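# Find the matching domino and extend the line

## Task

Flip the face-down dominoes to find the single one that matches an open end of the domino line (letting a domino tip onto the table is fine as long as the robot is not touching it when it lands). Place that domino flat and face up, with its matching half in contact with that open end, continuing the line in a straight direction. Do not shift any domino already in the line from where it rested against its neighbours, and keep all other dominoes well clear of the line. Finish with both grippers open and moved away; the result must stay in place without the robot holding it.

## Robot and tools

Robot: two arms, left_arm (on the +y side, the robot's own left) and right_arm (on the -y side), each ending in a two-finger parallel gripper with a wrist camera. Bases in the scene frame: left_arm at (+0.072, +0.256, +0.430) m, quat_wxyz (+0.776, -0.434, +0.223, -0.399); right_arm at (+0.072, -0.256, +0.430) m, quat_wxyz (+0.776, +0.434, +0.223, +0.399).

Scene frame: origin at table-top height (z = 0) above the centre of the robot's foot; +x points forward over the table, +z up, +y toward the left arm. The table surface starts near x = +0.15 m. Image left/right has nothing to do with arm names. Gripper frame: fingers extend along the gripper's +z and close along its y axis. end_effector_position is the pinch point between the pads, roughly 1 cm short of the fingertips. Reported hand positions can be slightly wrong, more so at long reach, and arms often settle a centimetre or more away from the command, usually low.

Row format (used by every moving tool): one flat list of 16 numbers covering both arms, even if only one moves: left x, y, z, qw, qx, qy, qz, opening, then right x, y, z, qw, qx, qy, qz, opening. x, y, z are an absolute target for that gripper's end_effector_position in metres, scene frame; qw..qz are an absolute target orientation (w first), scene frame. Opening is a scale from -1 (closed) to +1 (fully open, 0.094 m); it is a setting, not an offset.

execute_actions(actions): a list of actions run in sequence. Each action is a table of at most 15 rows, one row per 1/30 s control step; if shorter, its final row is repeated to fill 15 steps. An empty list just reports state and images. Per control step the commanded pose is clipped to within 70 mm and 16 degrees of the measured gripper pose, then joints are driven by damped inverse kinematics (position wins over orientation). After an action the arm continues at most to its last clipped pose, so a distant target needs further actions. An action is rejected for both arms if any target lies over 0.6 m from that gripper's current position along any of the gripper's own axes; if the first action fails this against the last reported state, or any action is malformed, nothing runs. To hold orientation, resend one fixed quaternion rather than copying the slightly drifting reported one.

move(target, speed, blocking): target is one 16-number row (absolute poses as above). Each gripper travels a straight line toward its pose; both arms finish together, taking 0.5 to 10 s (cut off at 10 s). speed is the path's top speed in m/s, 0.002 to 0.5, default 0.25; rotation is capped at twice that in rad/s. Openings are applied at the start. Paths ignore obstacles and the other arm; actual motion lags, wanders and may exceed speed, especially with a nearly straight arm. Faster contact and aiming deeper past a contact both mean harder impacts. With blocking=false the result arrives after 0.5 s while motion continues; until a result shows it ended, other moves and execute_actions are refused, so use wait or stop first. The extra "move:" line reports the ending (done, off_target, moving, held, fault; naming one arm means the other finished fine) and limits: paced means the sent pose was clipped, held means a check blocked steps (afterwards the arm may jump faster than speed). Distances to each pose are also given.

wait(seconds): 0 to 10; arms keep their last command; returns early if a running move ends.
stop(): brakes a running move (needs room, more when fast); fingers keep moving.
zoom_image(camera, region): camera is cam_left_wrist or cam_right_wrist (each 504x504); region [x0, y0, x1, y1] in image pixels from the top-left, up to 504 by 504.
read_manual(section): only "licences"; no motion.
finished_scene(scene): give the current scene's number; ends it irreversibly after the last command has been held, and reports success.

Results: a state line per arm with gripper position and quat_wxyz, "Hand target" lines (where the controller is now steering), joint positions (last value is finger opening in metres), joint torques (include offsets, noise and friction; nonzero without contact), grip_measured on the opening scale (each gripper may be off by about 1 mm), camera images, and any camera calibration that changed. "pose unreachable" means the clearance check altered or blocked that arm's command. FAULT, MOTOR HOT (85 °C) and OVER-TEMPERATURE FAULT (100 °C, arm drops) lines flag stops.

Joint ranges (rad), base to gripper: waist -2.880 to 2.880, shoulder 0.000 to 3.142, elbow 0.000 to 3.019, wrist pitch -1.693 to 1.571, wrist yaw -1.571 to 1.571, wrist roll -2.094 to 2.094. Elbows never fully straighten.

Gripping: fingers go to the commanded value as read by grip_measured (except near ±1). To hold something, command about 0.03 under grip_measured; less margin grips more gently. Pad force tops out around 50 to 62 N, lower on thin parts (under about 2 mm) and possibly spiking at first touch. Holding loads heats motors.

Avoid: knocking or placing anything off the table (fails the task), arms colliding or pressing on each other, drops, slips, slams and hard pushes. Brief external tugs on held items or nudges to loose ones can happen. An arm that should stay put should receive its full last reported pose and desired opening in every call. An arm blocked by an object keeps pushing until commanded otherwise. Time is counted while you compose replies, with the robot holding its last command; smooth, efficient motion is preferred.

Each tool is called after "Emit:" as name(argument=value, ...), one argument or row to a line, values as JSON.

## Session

Emit:
execute_actions(
  actions=[],
)

Scene clock: 0.00 s.
left_arm: end_effector_position=(+0.2851, -0.1183, +0.1858) grip_measured=+1.000 end_effector_quat_wxyz=(-0.152, +0.546, -0.822, +0.054) | right_arm: end_effector_position=(+0.4521, -0.1026, +0.2811) grip_measured=+1.000 end_effector_quat_wxyz=(+0.122, -0.266, +0.840, +0.456)
Joint positions: left_arm=[ 0.049  2.451  0.907  0.569 -1.273 -1.554  0.094] | right_arm=[-0.726  1.206  0.6   -0.256 -0.287 -0.676  0.094]
Joint velocities: left_arm=[-0.005 -0.015 -0.002  0.012 -0.081 -0.037  0.   ] | right_arm=[-0.015  0.005 -0.027 -0.022  0.022  0.051  0.   ]
Joint torques (N m, as the arm reports them, + toward a larger angle): no reading
Motor temperatures (°C, as the motors report them): left_arm=[25 25 24 24 24 26] | right_arm=[26 28 25 26 26 27]
Hand target (left_arm): +0.286, -0.119, +0.186; +0.152, -0.547, +0.821, -0.055
Hand target (right_arm): +0.454, -0.103, +0.282; +0.125, -0.267, +0.840, +0.456
camera_calibration (this result's frames):
cam_left_wrist: T_world_to_cam=[[0.890831, -0.386394, 0.238996, -0.341595], [-0.453169, -0.793326, 0.406536, -0.0391631], [0.032519, -0.470461, -0.881821, 0.220749], [0, 0, 0, 1]] pos_world=[0.279378, -0.0592057, 0.292222]
cam_right_wrist: T_world_to_cam=[[0.539798, -0.445404, -0.714306, -0.0838342], [-0.660106, -0.750539, -0.0308434, 0.233439], [-0.522377, 0.488167, -0.699153, 0.609281], [0, 0, 0, 1]] pos_world=[0.517622, -0.159566, 0.373298]

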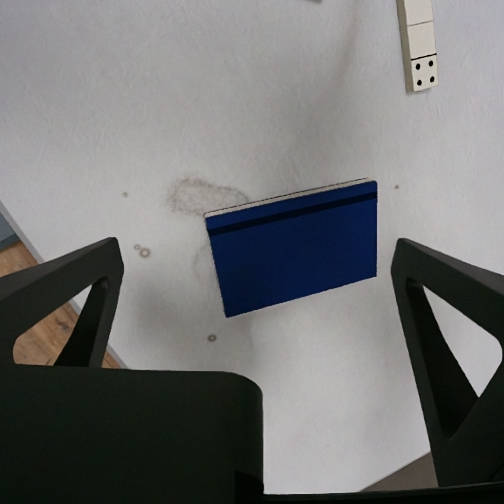

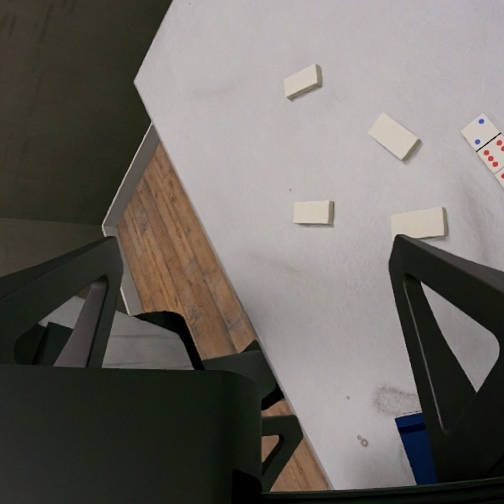

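Emit:
move(
  target=[0.33,0.12,0.19,0.15,-0.3,0.94,0,1,0.48,-0.2,0.29,0.125,-0.267,0.84,0.456,1],
)

Emit:
move(
  target=[0.42,0.13,0.25,0.26,0,0.966,0,1,0.48,-0.2,0.26,0.309,0,0.951,0,1],
  speed=0.35,
)

Scene clock: 7.03 s.
left_arm: end_effector_position=(+0.3398, +0.1118, +0.1919) grip_measured=+1.000 end_effector_quat_wxyz=(-0.147, +0.311, -0.939, +0.005) | right_arm: end_effector_position=(+0.4703, -0.1938, +0.2870) grip_measured=+1.000 end_effector_quat_wxyz=(+0.114, -0.269, +0.838, +0.461)
Joint positions: left_arm=[ 0.401  1.965  0.354  1.087 -1.008 -0.514  0.094] | right_arm=[-0.95   1.057  0.692 -0.584 -0.427 -0.867  0.094]
Joint velocities: left_arm=[-0.015 -0.005 -0.007  0.012  0.022  0.007  0.   ] | right_arm=[-0.005  0.005 -0.007 -0.012  0.095  0.022  0.   ]
Joint torques (N m, as the arm reports them, + toward a larger angle): left_arm=[-8.56 -2.85 -4.52  1.4   0.06  0.22] | right_arm=[  4.16 -11.48   2.45  -0.43  -0.63   0.11]
Motor temperatures (°C, as the motors report them): left_arm=[26 25 24 24 24 26] | right_arm=[26 28 25 26 26 27]
Hand target (left_arm): +0.331, +0.117, +0.192; +0.143, -0.303, +0.942, -0.002
Hand target (right_arm): +0.477, -0.201, +0.291; +0.123, -0.269, +0.840, +0.455
Off the commanded pose (left_arm): 0.013 m, 1 deg.
Off the commanded pose (right_arm): 0.012 m, 1 deg.
move: off_target (left_arm, right_arm)
camera_calibration (this result's frames):
cam_left_wrist: T_world_to_cam=[[0.59647, -0.798171, 0.0845365, -0.127229], [-0.769583, -0.538814, 0.342668, 0.25694], [-0.227959, -0.269449, -0.935645, 0.408998], [0, 0, 0, 1]] pos_world=[0.36686, 0.147097, 0.305387]
cam_right_wrist: T_world_to_cam=[[0.536295, -0.435252, -0.723148, -0.12388], [-0.650643, -0.758948, -0.0257252, 0.169679], [-0.537635, 0.484308, -0.690214, 0.671256], [0, 0, 0, 1]] pos_world=[0.537727, -0.250236, 0.378091]

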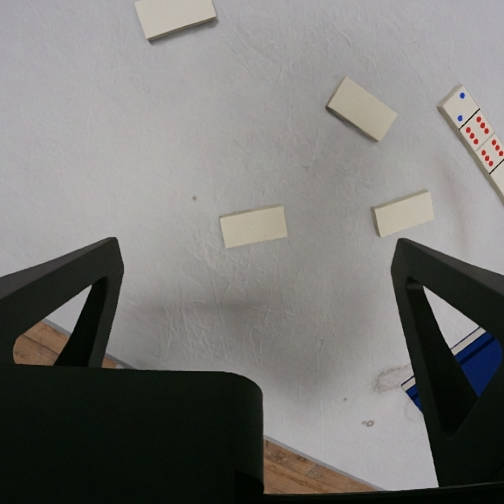

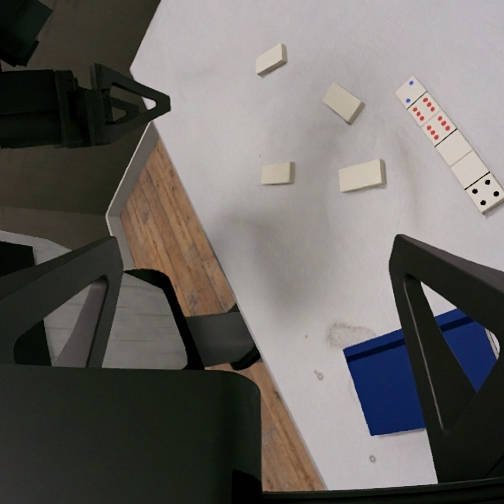

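Scene clock: 9.30 s.
left_arm: end_effector_position=(+0.4191, +0.1258, +0.2406) grip_measured=+1.000 end_effector_quat_wxyz=(+0.249, +0.002, +0.968, +0.004) | right_arm: end_effector_position=(+0.4788, -0.2018, +0.2569) grip_measured=+1.000 end_effector_quat_wxyz=(+0.299, +0.011, +0.954, -0.001)
Joint positions: left_arm=[ 0.388  1.755  0.316  1.246 -0.893  0.379  0.094] | right_arm=[-0.562  1.396  0.283  1.073  0.678 -0.473  0.094]
Joint velocities: left_arm=[-0.005 -0.005 -0.007 -0.007  0.007 -0.022  0.   ] | right_arm=[-0.015 -0.005  0.007  0.007 -0.037  0.007  0.   ]
Joint torques (N m, as the arm reports them, + toward a larger angle): left_arm=[-9.14 -4.96 -2.69  1.59  0.28  0.2 ] | right_arm=[ 5.98 -6.28 -0.58  1.76 -0.12  0.16]
Motor temperatures (°C, as the motors report them): left_arm=[26 25 25 24 24 26] | right_arm=[26 28 25 26 26 27]
Hand target (left_arm): +0.421, +0.128, +0.248; +0.259, -0.000, +0.966, +0.000
Hand target (right_arm): +0.480, -0.198, +0.260; +0.304, +0.009, +0.953, +0.002
Off the commanded pose (left_arm): 0.010 m, 1 deg.
Off the commanded pose (right_arm): 0.004 m, 2 deg.
move: done
camera_calibration (this result's frames):
cam_left_wrist: T_world_to_cam=[[0.0161781, -0.999655, -0.0206774, 0.126431], [-0.99232, -0.018589, 0.122294, 0.389778], [-0.122636, 0.0185401, -0.992279, 0.409626], [0, 0, 0, 1]] pos_world=[0.434974, 0.126038, 0.36141]
cam_right_wrist: T_world_to_cam=[[-0.0385443, -0.999026, -0.0214745, -0.172503], [-0.999155, 0.0382249, 0.0150923, 0.485609], [-0.0142567, 0.0220381, -0.999655, 0.394518], [0, 0, 0, 1]] pos_world=[0.484174, -0.199592, 0.383348]

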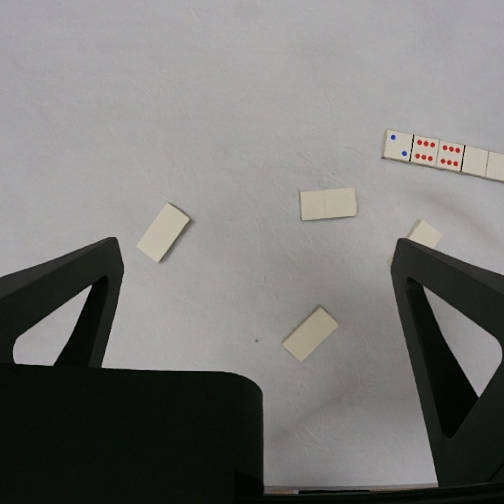

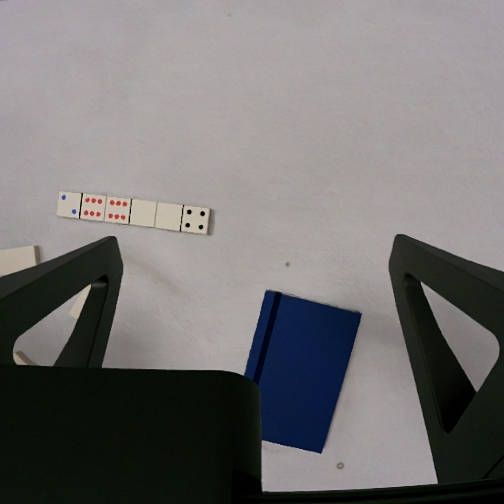

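Emit:
move(
  target=[0.432,0.068,0.04,0,-0.035,1,0,0.7,0.48,-0.17,0.22,0,0,0.707,0.707,0.2],
  speed=0.35,
)

Emit:
move(
  target=[0.432,0.068,0.006,0,-0.035,1,0,0.7,0.48,-0.17,0.22,0,0,0.707,0.707,0.2],
  speed=0.06,
)

Scene clock: 21.40 s.
left_arm: end_effector_position=(+0.4383, +0.0689, +0.0492) grip_measured=+0.701 end_effector_quat_wxyz=(+0.013, -0.040, +0.999, -0.006) | right_arm: end_effector_position=(+0.4836, -0.1693, +0.2217) grip_measured=+0.202 end_effector_quat_wxyz=(+0.003, -0.018, +0.711, +0.703)
Joint positions: left_arm=[ 0.654  1.997  0.86   0.382 -0.731 -0.036  0.08 ] | right_arm=[-1.143  1.575  0.981 -0.868 -1.025 -0.825  0.056]
Joint velocities: left_arm=[ 0.005  0.005 -0.017 -0.002 -0.037  0.022 -0.001] | right_arm=[-0.005 -0.005  0.002 -0.002  0.007 -0.022  0.   ]
Joint torques (N m, as the arm reports them, + toward a larger angle): left_arm=[-11.    -5.78  -1.64  -0.2    0.13   0.  ] | right_arm=[  4.86 -12.29  -0.72  -1.    -0.52   0.01]
Motor temperatures (°C, as the motors report them): left_arm=[26 25 25 24 24 26] | right_arm=[26 28 25 26 26 27]
Hand target (left_arm): +0.427, +0.069, +0.042; -0.002, -0.036, +0.999, -0.004
Hand target (right_arm): +0.479, -0.171, +0.218; -0.004, -0.013, +0.710, +0.704
Off the commanded pose (left_arm): 0.011 m, 2 deg.
Off the commanded pose (right_arm): 0.004 m, 2 deg.
move: off_target (left_arm)
camera_calibration (this result's frames):
cam_left_wrist: T_world_to_cam=[[0.090555, -0.995872, -0.00616814, 0.0317316], [-0.820223, -0.078093, 0.566688, 0.337945], [-0.564831, -0.0462572, -0.823909, 0.413126], [0, 0, 0, 1]] pos_world=[0.507664, 0.0771018, 0.149065]
cam_right_wrist: T_world_to_cam=[[0.00666409, -0.00717331, -0.999952, 0.222358], [-0.801021, -0.598635, -0.00104393, 0.289586], [-0.598599, 0.80099, -0.00973533, 0.553764], [0, 0, 0, 1]] pos_world=[0.561965, -0.268608, 0.22804]

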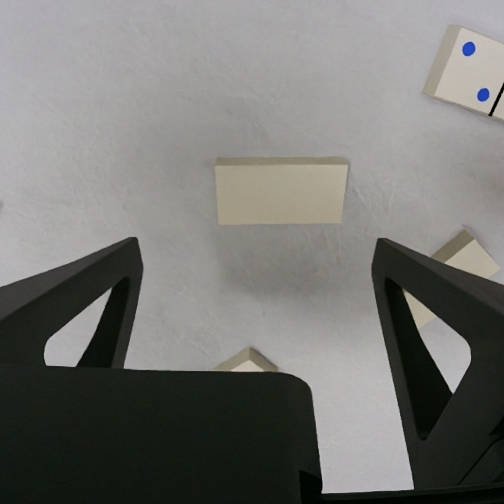

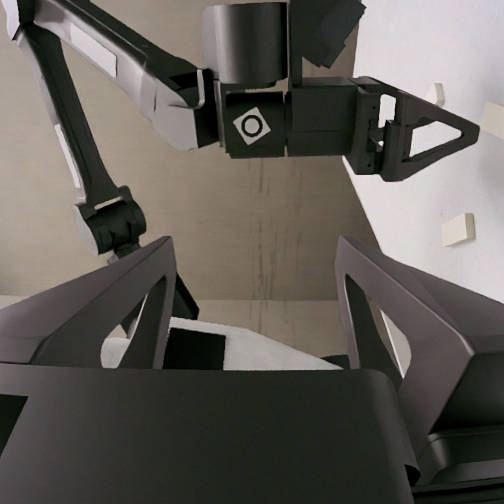

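Scene clock: 22.47 s.
left_arm: end_effector_position=(+0.4340, +0.0671, +0.0139) grip_measured=+0.701 end_effector_quat_wxyz=(-0.001, -0.035, +0.999, -0.003) | right_arm: end_effector_position=(+0.4862, -0.1693, +0.2242) grip_measured=+0.202 end_effector_quat_wxyz=(+0.005, -0.009, +0.706, +0.708)
Joint positions: left_arm=[ 0.7    2.074  0.928  0.382 -0.704 -0.007  0.08 ] | right_arm=[-1.143  1.575  0.981 -0.868 -1.046 -0.814  0.056]
Joint velocities: left_arm=[ 0.005  0.005 -0.007 -0.002 -0.022  0.037 -0.001] | right_arm=[ 0.005 -0.015  0.017  0.022 -0.022  0.007  0.001]
Joint torques (N m, as the arm reports them, + toward a larger angle): left_arm=[-10.47  -5.72  -1.82   0.87   0.17   0.2 ] | right_arm=[  5.14 -11.3   -1.65  -0.05  -0.53   0.23]
Motor temperatures (°C, as the motors report them): left_arm=[26 25 25 24 24 26] | right_arm=[26 28 25 26 26 27]
Hand target (left_arm): +0.431, +0.068, +0.006; -0.001, -0.036, +0.999, -0.001
Hand target (right_arm): +0.480, -0.170, +0.220; -0.000, -0.000, +0.707, +0.707
Off the commanded pose (left_arm): 0.008 m, 0 deg.
Off the commanded pose (right_arm): 0.008 m, 1 deg.
move: done
camera_calibration (this result's frames):
cam_left_wrist: T_world_to_cam=[[0.0803615, -0.996679, -0.0131316, 0.0346328], [-0.805128, -0.0726723, 0.588633, 0.347056], [-0.587632, -0.0367308, -0.808294, 0.390548], [0, 0, 0, 1]] pos_world=[0.50614, 0.0740843, 0.111844]
cam_right_wrist: T_world_to_cam=[[-0.00414434, 0.0073571, -0.999964, 0.232583], [-0.809936, -0.586518, -0.000958457, 0.298044], [-0.586504, 0.809903, 0.00838951, 0.54686], [0, 0, 0, 1]] pos_world=[0.563095, -0.269807, 0.228273]

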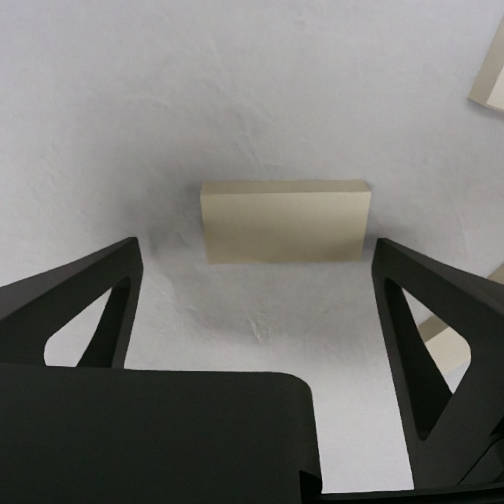

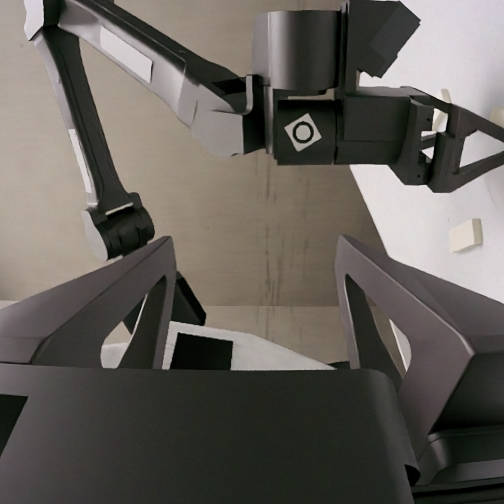

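Emit:
move(
  target=[0.447,0.058,0.004,0,-0.035,1,0,0.7,0.48,-0.17,0.22,0,0,0.707,0.707,0.2],
  speed=0.04,
)

Emit:
execute_actions(
  actions=[
    [[0.447,0.058,0.004,0,-0.035,1,0,0.03,0.48,-0.17,0.22,0,0,0.707,0.707,0.2]],
    [[0.447,0.058,0.04,0,-0.035,1,0,0.03,0.48,-0.17,0.22,0,0,0.707,0.707,0.2]],
  ],
)

Emit:
move(
  target=[0.47,0.03,0.22,0.5,0.5,0.5,-0.5,0.03,0.48,-0.17,0.22,0,0,0.707,0.707,0.2],
  speed=0.4,
)

Scene clock: 27.77 s.
left_arm: end_effector_position=(+0.4597, +0.0648, +0.0081) grip_measured=+0.701 end_effector_quat_wxyz=(+0.014, -0.047, +0.999, +0.000) | right_arm: end_effector_position=(+0.4862, -0.1693, +0.2242) grip_measured=+0.202 end_effector_quat_wxyz=(+0.005, -0.008, +0.706, +0.708)
Joint positions: left_arm=[ 0.7    2.077  0.98   0.372 -0.71  -0.006  0.08 ] | right_arm=[-1.143  1.575  0.981 -0.868 -1.046 -0.814  0.056]
Joint velocities: left_arm=[-0.015  0.015 -0.007 -0.017 -0.037 -0.037  0.   ] | right_arm=[-0.005 -0.005  0.012 -0.002  0.007 -0.037  0.   ]
Joint torques (N m, as the arm reports them, + toward a larger angle): left_arm=[-12.34  -6.51  -1.74  -0.25  -0.09   0.08] | right_arm=[  4.65 -11.58  -1.63  -0.31  -0.53   0.23]
Motor temperatures (°C, as the motors report them): left_arm=[26 25 25 24 24 26] | right_arm=[26 28 25 26 26 27]
Hand target (left_arm): +0.447, +0.058, +0.004; +0.000, -0.035, +0.999, -0.000
Hand target (right_arm): +0.480, -0.170, +0.220; -0.000, -0.000, +0.707, +0.707
Off the commanded pose (left_arm): 0.015 m, 2 deg.
Off the commanded pose (right_arm): 0.008 m, 1 deg.
move: off_target (left_arm)
camera_calibration (this result's frames):
cam_left_wrist: T_world_to_cam=[[0.105261, -0.994274, -0.0184066, 0.0186738], [-0.819918, -0.0972467, 0.56416, 0.37964], [-0.56272, -0.0442923, -0.82546, 0.390112], [0, 0, 0, 1]] pos_world=[0.528832, 0.0727645, 0.108188]
cam_right_wrist: T_world_to_cam=[[-0.0045258, 0.00735501, -0.999963, 0.232768], [-0.809935, -0.586519, -0.000648269, 0.297974], [-0.586502, 0.809902, 0.00861155, 0.546809], [0, 0, 0, 1]] pos_world=[0.563097, -0.269806, 0.228243]

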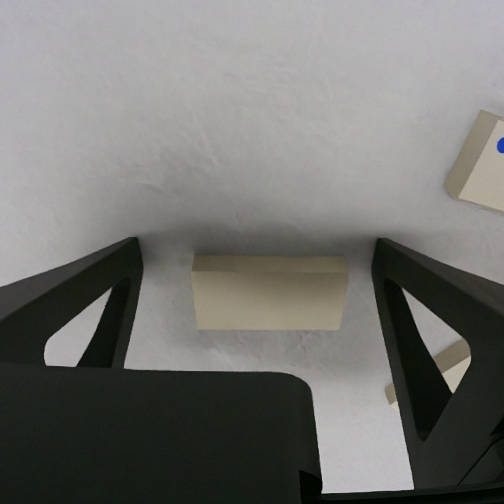

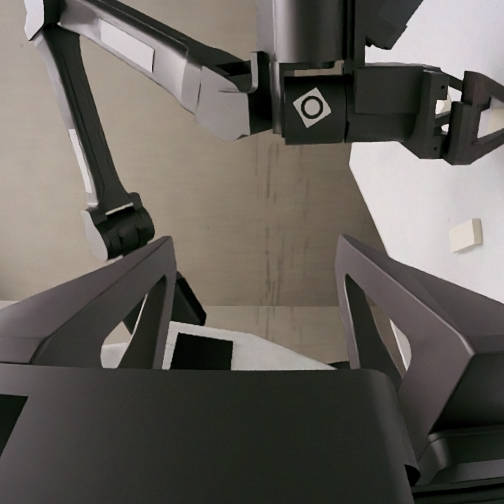

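Scene clock: 28.77 s.
left_arm: end_effector_position=(+0.4462, +0.0549, +0.0341) grip_measured=+0.046 end_effector_quat_wxyz=(+0.003, -0.033, +0.999, +0.000) | right_arm: end_effector_position=(+0.4862, -0.1693, +0.2242) grip_measured=+0.202 end_effector_quat_wxyz=(+0.004, -0.008, +0.706, +0.708)
Joint positions: left_arm=[ 0.65   2.046  0.936  0.326 -0.747 -0.042  0.049] | right_arm=[-1.143  1.575  0.981 -0.868 -1.046 -0.813  0.056]
Joint velocities: left_arm=[-0.005 -0.015 -0.007  0.002 -0.066  0.037  0.001] | right_arm=[-0.005  0.005 -0.007 -0.002  0.007 -0.037 -0.   ]
Joint torques (N m, as the arm reports them, + toward a larger angle): left_arm=[-12.45  -9.14  -2.81  -0.1   -0.09  -0.01] | right_arm=[  4.96 -11.87  -1.69  -0.06  -0.53   0.27]
Motor temperatures (°C, as the motors report them): left_arm=[26 25 25 24 24 26] | right_arm=[26 28 25 26 26 27]
Hand target (left_arm): +0.448, +0.058, +0.040; +0.001, -0.034, +0.999, +0.001
Hand target (right_arm): +0.480, -0.170, +0.220; -0.000, -0.000, +0.707, +0.707
Off the commanded pose (left_arm): 0.007 m, 0 deg.
Off the commanded pose (right_arm): 0.008 m, 1 deg.
camera_calibration (this result's frames):
cam_left_wrist: T_world_to_cam=[[0.075953, -0.996914, -0.0198365, 0.0240279], [-0.810164, -0.0732976, 0.581603, 0.346674], [-0.581262, -0.0281036, -0.813231, 0.410534], [0, 0, 0, 1]] pos_world=[0.517666, 0.0609017, 0.132709]
cam_right_wrist: T_world_to_cam=[[-0.00490726, 0.00735292, -0.999961, 0.232953], [-0.809935, -0.58652, -0.00033808, 0.297904], [-0.586499, 0.809902, 0.00883359, 0.546758], [0, 0, 0, 1]] pos_world=[0.563099, -0.269806, 0.228214]

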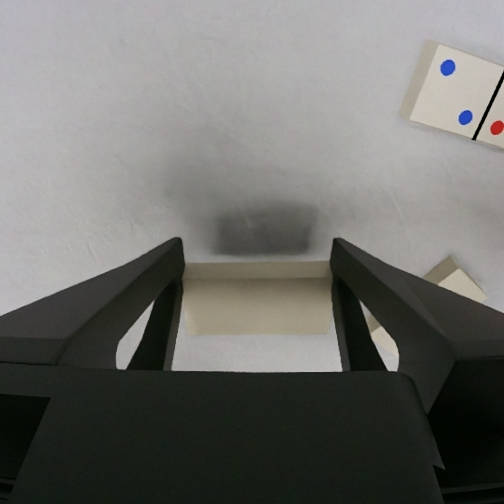

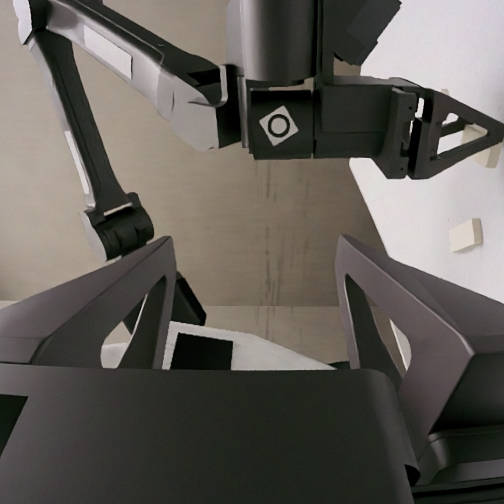

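Scene clock: 32.23 s.
left_arm: end_effector_position=(+0.4656, +0.0227, +0.2179) grip_measured=+0.046 end_effector_quat_wxyz=(+0.499, +0.494, +0.502, -0.505) | right_arm: end_effector_position=(+0.4862, -0.1693, +0.2242) grip_measured=+0.202 end_effector_quat_wxyz=(+0.004, -0.008, +0.706, +0.708)
Joint positions: left_arm=[ 0.872  1.747  0.857 -0.153  0.967  1.863  0.049] | right_arm=[-1.143  1.575  0.981 -0.868 -1.046 -0.813  0.056]
Joint velocities: left_arm=[-0.015  0.005 -0.002 -0.017 -0.051 -0.037 -0.   ] | right_arm=[-0.015 -0.015 -0.007 -0.002 -0.037 -0.037 -0.   ]
Joint torques (N m, as the arm reports them, + toward a larger angle): left_arm=[-8.56 -9.18 -1.44 -0.87  0.69  0.19] | right_arm=[  4.86 -12.29  -1.58  -0.16  -0.59   0.28]
Motor temperatures (°C, as the motors report them): left_arm=[26 25 25 24 24 26] | right_arm=[26 28 25 26 26 27]
Hand target (left_arm): +0.473, +0.028, +0.220; +0.503, +0.497, +0.500, -0.500
Hand target (right_arm): +0.480, -0.170, +0.220; -0.000, -0.000, +0.707, +0.707
Off the commanded pose (left_arm): 0.009 m, 1 deg.
Off the commanded pose (right_arm): 0.008 m, 1 deg.
move: done
camera_calibration (this result's frames):
cam_left_wrist: T_world_to_cam=[[-0.999507, -0.0201497, 0.0240698, 0.463121], [-0.0312946, 0.579726, -0.81421, 0.179847], [0.00245221, -0.814562, -0.580071, 0.265556], [0, 0, 0, 1]] pos_world=[0.46787, 0.121381, 0.289327]
cam_right_wrist: T_world_to_cam=[[-0.00490726, 0.00735292, -0.999961, 0.232953], [-0.809935, -0.58652, -0.00033808, 0.297904], [-0.586499, 0.809902, 0.00883359, 0.546758], [0, 0, 0, 1]] pos_world=[0.563099, -0.269806, 0.228214]

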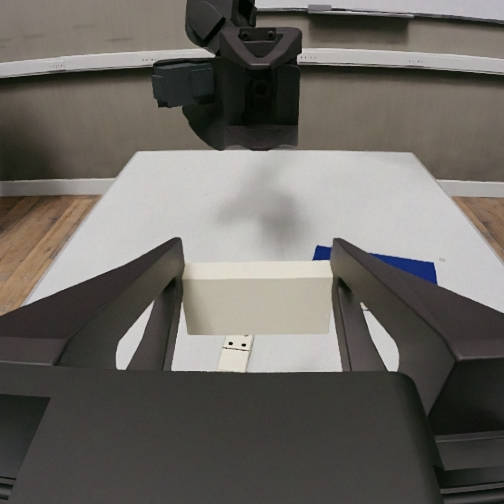

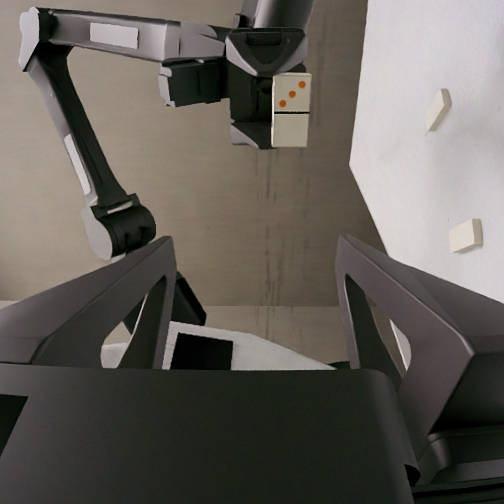

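Emit:
move(
  target=[0.5,0.29,0.05,0,-0.469,0.883,0,0.02,0.48,-0.17,0.22,0,0,0.707,0.707,0.2],
  speed=0.4,
)

Emit:
move(
  target=[0.5,0.29,0.004,0,-0.469,0.883,0,0.02,0.48,-0.17,0.22,0,0,0.707,0.707,0.2],
  speed=0.05,
)

Scene clock: 42.00 s.
left_arm: end_effector_position=(+0.4933, +0.2784, +0.0455) grip_measured=+0.040 end_effector_quat_wxyz=(+0.006, +0.462, -0.887, +0.005) | right_arm: end_effector_position=(+0.4862, -0.1693, +0.2242) grip_measured=+0.202 end_effector_quat_wxyz=(+0.004, -0.008, +0.706, +0.708)
Joint positions: left_arm=[ 1.024  1.602  0.819  0.149 -0.447 -0.653  0.049] | right_arm=[-1.143  1.575  0.981 -0.868 -1.046 -0.813  0.056]
Joint velocities: left_arm=[ 0.005 -0.015  0.007 -0.027 -0.022  0.051 -0.   ] | right_arm=[-0.005  0.015 -0.007 -0.012 -0.037 -0.037  0.   ]
Joint torques (N m, as the arm reports them, + toward a larger angle): left_arm=[ -5.23 -10.99  -0.64  -0.21  -0.08  -0.02] | right_arm=[  4.53 -11.82  -1.79  -0.01  -0.56   0.23]
Motor temperatures (°C, as the motors report them): left_arm=[26 25 25 24 24 26] | right_arm=[26 28 25 26 26 27]
Hand target (left_arm): +0.498, +0.289, +0.049; -0.003, -0.470, +0.883, -0.001
Hand target (right_arm): +0.480, -0.170, +0.220; -0.000, -0.000, +0.707, +0.707
Off the commanded pose (left_arm): 0.014 m, 1 deg.
Off the commanded pose (right_arm): 0.008 m, 1 deg.
move: off_target (left_arm)
camera_calibration (this result's frames):
cam_left_wrist: T_world_to_cam=[[0.824923, -0.56504, -0.0152363, -0.246478], [-0.445042, -0.66588, 0.598784, 0.378699], [-0.348482, -0.48717, -0.800766, 0.465798], [0, 0, 0, 1]] pos_world=[0.534185, 0.339821, 0.14248]
cam_right_wrist: T_world_to_cam=[[-0.00490726, 0.00735292, -0.999961, 0.232953], [-0.809935, -0.58652, -0.00033808, 0.297904], [-0.586499, 0.809902, 0.00883359, 0.546758], [0, 0, 0, 1]] pos_world=[0.563099, -0.269806, 0.228214]

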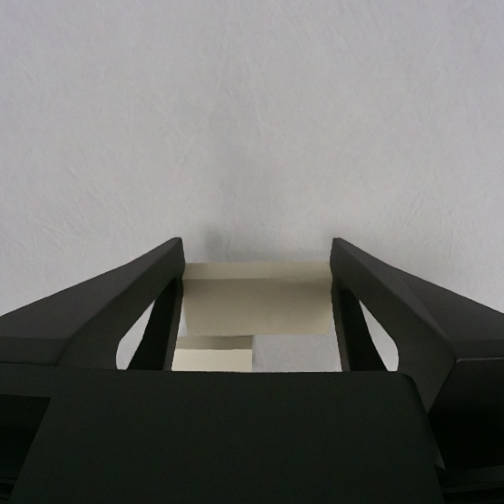

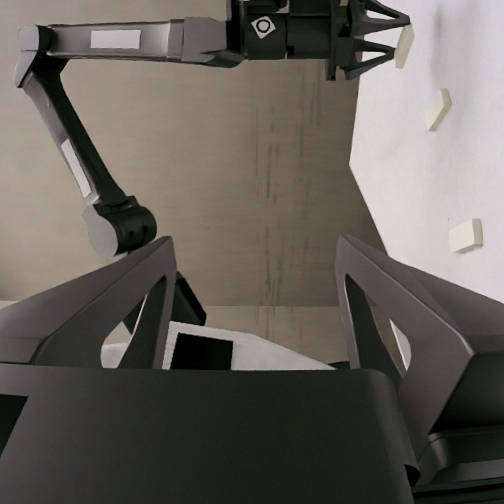

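Scene clock: 43.17 s.
left_arm: end_effector_position=(+0.5025, +0.2893, +0.0123) grip_measured=+0.040 end_effector_quat_wxyz=(+0.002, +0.471, -0.882, +0.002) | right_arm: end_effector_position=(+0.4862, -0.1693, +0.2242) grip_measured=+0.202 end_effector_quat_wxyz=(+0.004, -0.008, +0.706, +0.708)
Joint positions: left_arm=[ 1.068  1.679  0.893  0.171 -0.418 -0.642  0.049] | right_arm=[-1.143  1.575  0.981 -0.868 -1.046 -0.813  0.056]
Joint velocities: left_arm=[ 0.005 -0.024 -0.002 -0.002  0.037  0.037 -0.001] | right_arm=[-0.015  0.005 -0.017  0.027  0.022  0.007 -0.001]
Joint torques (N m, as the arm reports them, + toward a larger angle): left_arm=[-4.99 -7.93 -0.7   1.04  0.07  0.14] | right_arm=[  5.03 -11.89  -1.68  -0.08  -0.54   0.25]
Motor temperatures (°C, as the motors report them): left_arm=[26 25 25 24 24 26] | right_arm=[26 28 25 26 26 27]
Hand target (left_arm): +0.499, +0.290, +0.004; -0.000, -0.470, +0.883, -0.000
Hand target (right_arm): +0.480, -0.170, +0.220; -0.000, -0.000, +0.707, +0.707
Off the commanded pose (left_arm): 0.009 m, 0 deg.
Off the commanded pose (right_arm): 0.008 m, 1 deg.
move: done
camera_calibration (this result's frames):
cam_left_wrist: T_world_to_cam=[[0.836435, -0.5478, -0.0170603, -0.259065], [-0.433536, -0.680367, 0.590887, 0.408402], [-0.335295, -0.486842, -0.806574, 0.441089], [0, 0, 0, 1]] pos_world=[0.541643, 0.350688, 0.110031]
cam_right_wrist: T_world_to_cam=[[-0.00490726, 0.00735292, -0.999961, 0.232953], [-0.809935, -0.58652, -0.00033808, 0.297904], [-0.586499, 0.809902, 0.00883359, 0.546758], [0, 0, 0, 1]] pos_world=[0.563099, -0.269806, 0.228214]

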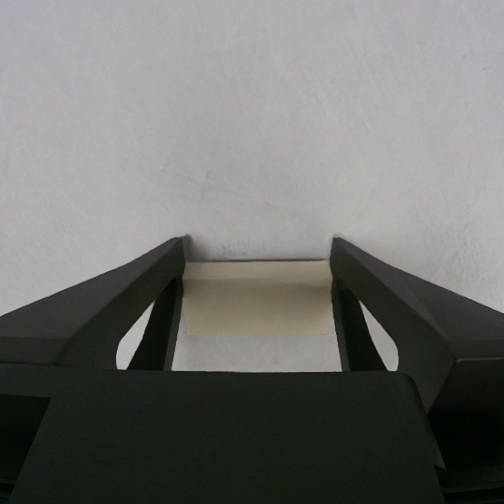

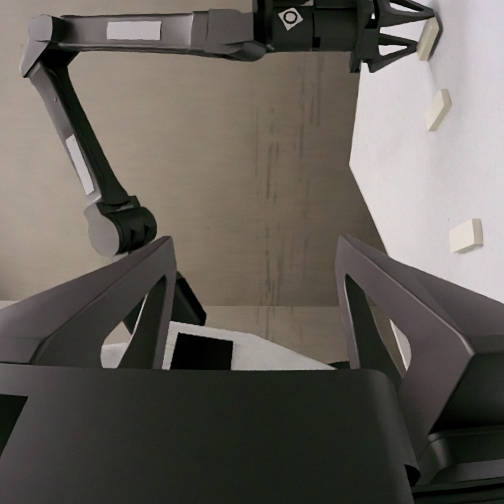

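Emit:
execute_actions(
  actions=[
    [[0.5,0.29,0.0,0,-0.469,0.883,0,0.02,0.48,-0.17,0.22,0,0,0.707,0.707,0.2]],
    [[0.5,0.29,0.0,0,-0.469,0.883,0,0.8,0.48,-0.17,0.22,0,0,0.707,0.707,0.2]],
    [[0.5,0.29,0.05,0,-0.469,0.883,0,0.8,0.48,-0.17,0.22,0,0,0.707,0.707,0.2]],
  ],
)

Emit:
move(
  target=[0.416,0.212,0.045,0,-0.469,0.883,0,0.8,0.48,-0.17,0.22,0,0,0.707,0.707,0.2],
)

Emit:
move(
  target=[0.416,0.212,0.004,0,-0.469,0.883,0,0.8,0.48,-0.17,0.22,0,0,0.707,0.707,0.2],
  speed=0.06,
)

Scene clock: 51.57 s.
left_arm: end_effector_position=(+0.5004, +0.2916, +0.0459) grip_measured=+0.799 end_effector_quat_wxyz=(-0.004, +0.468, -0.884, -0.001) | right_arm: end_effector_position=(+0.4862, -0.1693, +0.2242) grip_measured=+0.202 end_effector_quat_wxyz=(+0.004, -0.008, +0.706, +0.708)
Joint positions: left_arm=[ 1.039  1.588  0.827  0.151 -0.45  -0.648  0.084] | right_arm=[-1.143  1.575  0.981 -0.868 -1.046 -0.813  0.056]
Joint velocities: left_arm=[-0.015  0.015  0.002 -0.002 -0.022 -0.022 -0.   ] | right_arm=[-0.015 -0.024 -0.002 -0.002  0.007  0.022 -0.001]
Joint torques (N m, as the arm reports them, + toward a larger angle): left_arm=[ -6.87 -10.56  -1.08  -0.3   -0.15   0.  ] | right_arm=[  4.47 -11.75  -1.76  -0.14  -0.52   0.21]
Motor temperatures (°C, as the motors report them): left_arm=[26 25 25 24 24 26] | right_arm=[26 28 25 26 26 27]
Hand target (left_arm): +0.501, +0.290, +0.050; +0.000, -0.469, +0.883, +0.001
Hand target (right_arm): +0.480, -0.170, +0.220; -0.000, -0.000, +0.707, +0.707
Off the commanded pose (left_arm): 0.004 m, 1 deg.
Off the commanded pose (right_arm): 0.008 m, 1 deg.
camera_calibration (this result's frames):
cam_left_wrist: T_world_to_cam=[[0.832899, -0.553169, -0.0168638, -0.252276], [-0.442667, -0.684188, 0.579597, 0.395392], [-0.332153, -0.47528, -0.814729, 0.464018], [0, 0, 0, 1]] pos_world=[0.539272, 0.35151, 0.144627]
cam_right_wrist: T_world_to_cam=[[-0.00490726, 0.00735292, -0.999961, 0.232953], [-0.809935, -0.58652, -0.00033808, 0.297904], [-0.586499, 0.809902, 0.00883359, 0.546758], [0, 0, 0, 1]] pos_world=[0.563099, -0.269806, 0.228214]

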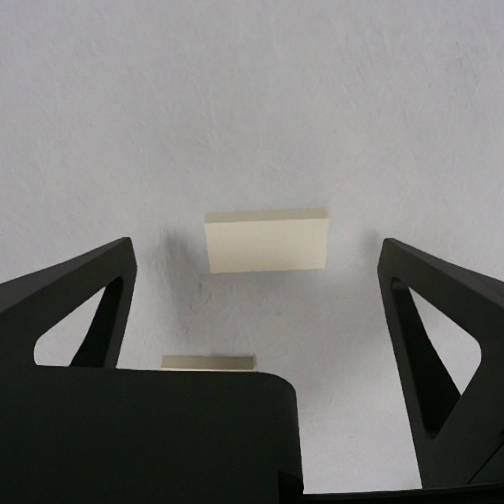

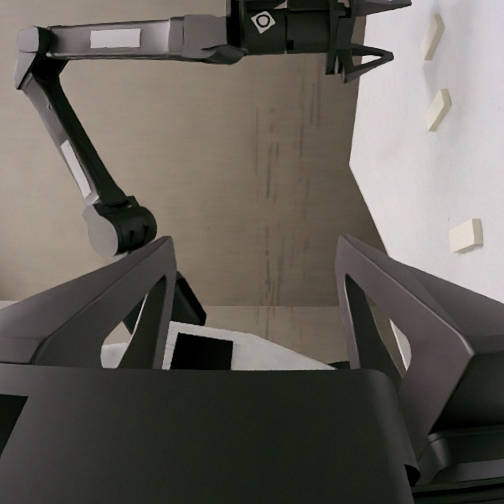

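Scene clock: 52.57 s.
left_arm: end_effector_position=(+0.4163, +0.2139, +0.0463) grip_measured=+0.799 end_effector_quat_wxyz=(+0.004, +0.462, -0.887, -0.001) | right_arm: end_effector_position=(+0.4862, -0.1693, +0.2242) grip_measured=+0.202 end_effector_quat_wxyz=(+0.004, -0.008, +0.706, +0.708)
Joint positions: left_arm=[ 0.931  1.75   0.666  0.421 -0.535 -0.716  0.084] | right_arm=[-1.143  1.575  0.981 -0.868 -1.046 -0.813  0.056]
Joint velocities: left_arm=[ 0.005  0.005 -0.017  0.022 -0.007 -0.022  0.001] | right_arm=[ 0.005 -0.005  0.007 -0.007 -0.007  0.051  0.001]
Joint torques (N m, as the arm reports them, + toward a larger angle): left_arm=[-7.09 -7.29 -3.78  0.94 -0.15  0.01] | right_arm=[  4.53 -11.61  -1.83  -0.2   -0.55   0.24]
Motor temperatures (°C, as the motors report them): left_arm=[26 25 25 24 24 26] | right_arm=[26 28 25 26 26 27]
Hand target (left_arm): +0.416, +0.213, +0.047; +0.001, -0.468, +0.884, +0.001
Hand target (right_arm): +0.480, -0.170, +0.220; -0.000, -0.000, +0.707, +0.707
Off the commanded pose (left_arm): 0.002 m, 1 deg.
Off the commanded pose (right_arm): 0.008 m, 1 deg.
move: done
camera_calibration (this result's frames):
cam_left_wrist: T_world_to_cam=[[0.824761, -0.564901, -0.0256105, -0.218811], [-0.44333, -0.674054, 0.590855, 0.302312], [-0.351037, -0.47596, -0.806371, 0.407101], [0, 0, 0, 1]] pos_world=[0.457398, 0.273932, 0.144049]
cam_right_wrist: T_world_to_cam=[[-0.00490726, 0.00735292, -0.999961, 0.232953], [-0.809935, -0.58652, -0.00033808, 0.297904], [-0.586499, 0.809902, 0.00883359, 0.546758], [0, 0, 0, 1]] pos_world=[0.563099, -0.269806, 0.228214]

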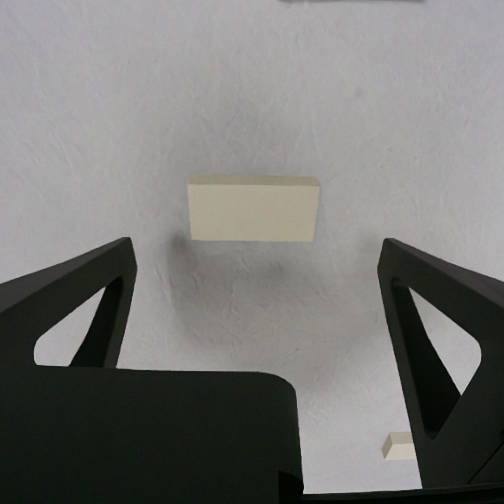

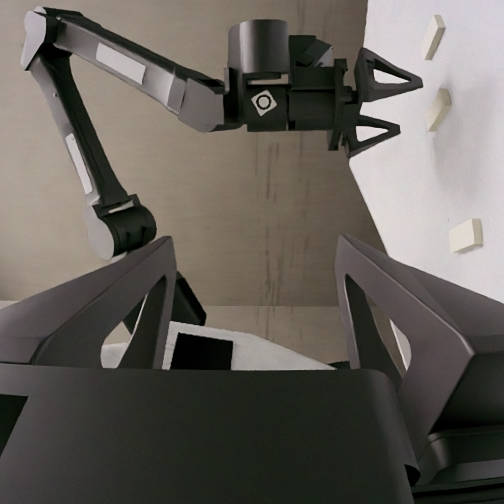

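Scene clock: 53.57 s.
left_arm: end_effector_position=(+0.4170, +0.2102, +0.0107) grip_measured=+0.799 end_effector_quat_wxyz=(+0.004, +0.469, -0.883, +0.002) | right_arm: end_effector_position=(+0.4862, -0.1693, +0.2242) grip_measured=+0.202 end_effector_quat_wxyz=(+0.004, -0.008, +0.706, +0.708)
Joint positions: left_arm=[ 0.969  1.85   0.734  0.468 -0.497 -0.705  0.084] | right_arm=[-1.143  1.575  0.981 -0.868 -1.046 -0.813  0.056]
Joint velocities: left_arm=[-0.005  0.015 -0.002  0.002 -0.007 -0.007  0.001] | right_arm=[-0.015 -0.005  0.017 -0.022 -0.051 -0.022 -0.   ]
Joint torques (N m, as the arm reports them, + toward a larger angle): left_arm=[-6.4  -6.15 -2.92  1.05  0.07  0.19] | right_arm=[  4.66 -11.75  -1.83  -0.39  -0.47   0.24]
Motor temperatures (°C, as the motors report them): left_arm=[26 25 25 24 24 26] | right_arm=[26 28 25 26 26 27]
Hand target (left_arm): +0.415, +0.212, +0.004; -0.001, -0.470, +0.883, -0.000
Hand target (right_arm): +0.480, -0.170, +0.220; -0.000, -0.000, +0.707, +0.707
Off the commanded pose (left_arm): 0.007 m, 1 deg.
Off the commanded pose (right_arm): 0.008 m, 1 deg.
move: done
camera_calibration (this result's frames):
cam_left_wrist: T_world_to_cam=[[0.834388, -0.550844, -0.0191874, -0.229429], [-0.433829, -0.677817, 0.593597, 0.318001], [-0.339985, -0.486966, -0.804534, 0.374537], [0, 0, 0, 1]] pos_world=[0.456728, 0.271554, 0.108161]
cam_right_wrist: T_world_to_cam=[[-0.00490726, 0.00735292, -0.999961, 0.232953], [-0.809935, -0.58652, -0.00033808, 0.297904], [-0.586499, 0.809902, 0.00883359, 0.546758], [0, 0, 0, 1]] pos_world=[0.563099, -0.269806, 0.228214]

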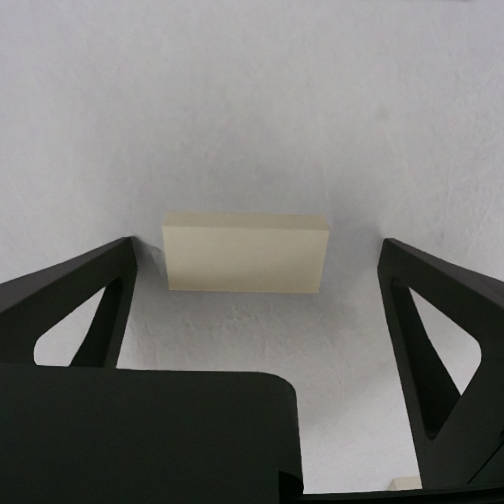

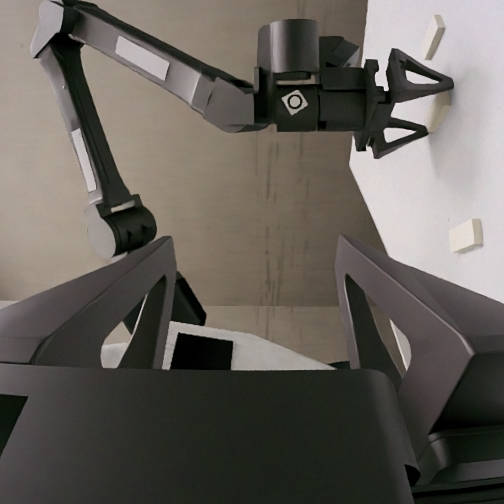

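Emit:
execute_actions(
  actions=[
    [[0.416,0.212,0.004,0,-0.469,0.883,0,0.02,0.48,-0.17,0.22,0,0,0.707,0.707,0.2]],
    [[0.416,0.212,0.04,0,-0.469,0.883,0,0.02,0.48,-0.17,0.22,0,0,0.707,0.707,0.2]],
  ],
)

Emit:
move(
  target=[0.44,0.06,0.22,0,0,0.78,-0.625,0.02,0.48,-0.17,0.22,0,0,0.707,0.707,0.2],
  speed=0.4,
)

Scene clock: 60.17 s.
left_arm: end_effector_position=(+0.4236, +0.2145, +0.0332) grip_measured=+0.062 end_effector_quat_wxyz=(-0.010, +0.472, -0.882, -0.000) | right_arm: end_effector_position=(+0.4862, -0.1693, +0.2242) grip_measured=+0.202 end_effector_quat_wxyz=(+0.004, -0.008, +0.706, +0.708)
Joint positions: left_arm=[ 0.944  1.788  0.692  0.468 -0.528 -0.713  0.05 ] | right_arm=[-1.143  1.575  0.981 -0.868 -1.046 -0.813  0.056]
Joint velocities: left_arm=[-0.005  0.005  0.007  0.017 -0.007 -0.051 -0.001] | right_arm=[-0.024 -0.005 -0.002 -0.007  0.007 -0.022  0.   ]
Joint torques (N m, as the arm reports them, + toward a larger angle): left_arm=[-7.74 -8.31 -4.75 -0.32 -0.15  0.01] | right_arm=[  5.18 -11.67  -1.96   0.04  -0.56   0.22]
Motor temperatures (°C, as the motors report them): left_arm=[26 25 25 24 24 26] | right_arm=[26 28 25 26 26 27]
Hand target (left_arm): +0.417, +0.212, +0.040; +0.001, -0.469, +0.883, +0.001
Hand target (right_arm): +0.480, -0.170, +0.220; -0.000, -0.000, +0.707, +0.707
Off the commanded pose (left_arm): 0.010 m, 1 deg.
Off the commanded pose (right_arm): 0.008 m, 1 deg.
camera_calibration (this result's frames):
cam_left_wrist: T_world_to_cam=[[0.837526, -0.546298, -0.0104308, -0.234732], [-0.442795, -0.689783, 0.572829, 0.317474], [-0.32013, -0.47514, -0.819609, 0.38659], [0, 0, 0, 1]] pos_world=[0.460929, 0.274439, 0.132546]
cam_right_wrist: T_world_to_cam=[[-0.00490726, 0.00735292, -0.999961, 0.232953], [-0.809935, -0.58652, -0.00033808, 0.297904], [-0.586499, 0.809902, 0.00883359, 0.546758], [0, 0, 0, 1]] pos_world=[0.563099, -0.269806, 0.228214]

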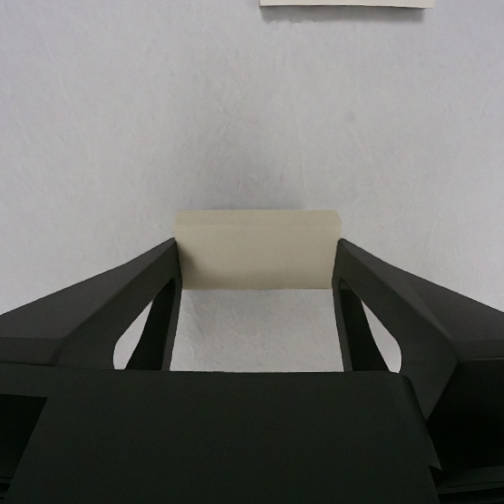

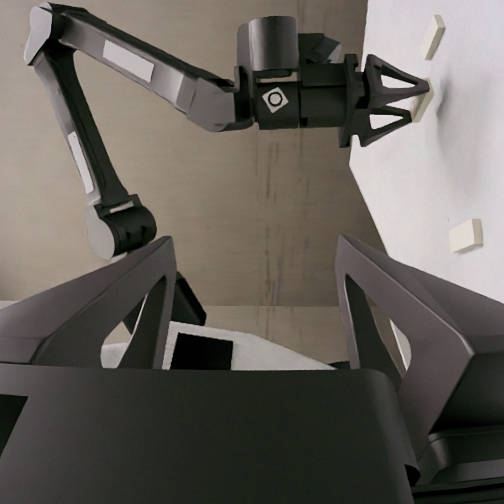

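Scene clock: 62.83 s.
left_arm: end_effector_position=(+0.4419, +0.0629, +0.2168) grip_measured=+0.062 end_effector_quat_wxyz=(+0.003, -0.005, +0.784, -0.621) | right_arm: end_effector_position=(+0.4862, -0.1693, +0.2242) grip_measured=+0.202 end_effector_quat_wxyz=(+0.004, -0.008, +0.706, +0.708)
Joint positions: left_arm=[ 0.903  1.585  0.697 -0.068  0.757  0.253  0.05 ] | right_arm=[-1.143  1.575  0.981 -0.868 -1.046 -0.813  0.056]
Joint velocities: left_arm=[-0.015 -0.005  0.007  0.012 -0.022  0.037 -0.001] | right_arm=[ 0.005 -0.005 -0.002 -0.002  0.022 -0.022  0.   ]
Joint torques (N m, as the arm reports them, + toward a larger angle): left_arm=[-7.79 -7.19 -1.43 -0.75  0.72  0.29] | right_arm=[  4.72 -11.78  -1.99  -0.11  -0.51   0.24]
Motor temperatures (°C, as the motors report them): left_arm=[26 25 25 24 24 26] | right_arm=[26 28 25 26 26 27]
Hand target (left_arm): +0.442, +0.060, +0.220; +0.001, +0.001, +0.781, -0.625
Hand target (right_arm): +0.480, -0.170, +0.220; -0.000, -0.000, +0.707, +0.707
Off the commanded pose (left_arm): 0.005 m, 1 deg.
Off the commanded pose (right_arm): 0.008 m, 1 deg.
move: done
camera_calibration (this result's frames):
cam_left_wrist: T_world_to_cam=[[0.014702, -0.247605, 0.968749, -0.198486], [-0.816443, 0.556347, 0.154589, 0.293245], [-0.577238, -0.793202, -0.193976, 0.468915], [0, 0, 0, 1]] pos_world=[0.513012, 0.159652, 0.237909]
cam_right_wrist: T_world_to_cam=[[-0.00490726, 0.00735292, -0.999961, 0.232953], [-0.809935, -0.58652, -0.00033808, 0.297904], [-0.586499, 0.809902, 0.00883359, 0.546758], [0, 0, 0, 1]] pos_world=[0.563099, -0.269806, 0.228214]

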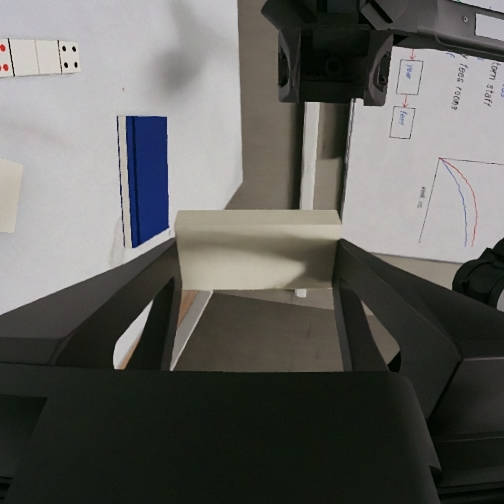

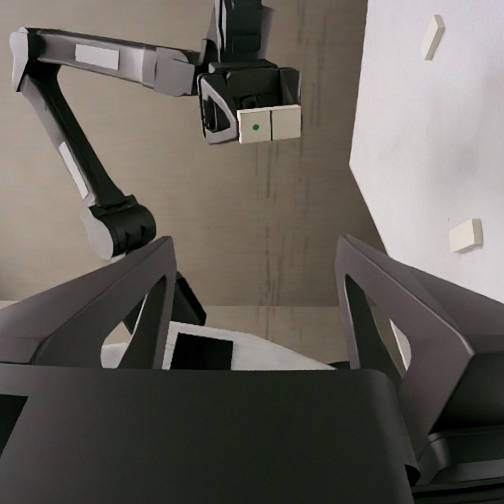

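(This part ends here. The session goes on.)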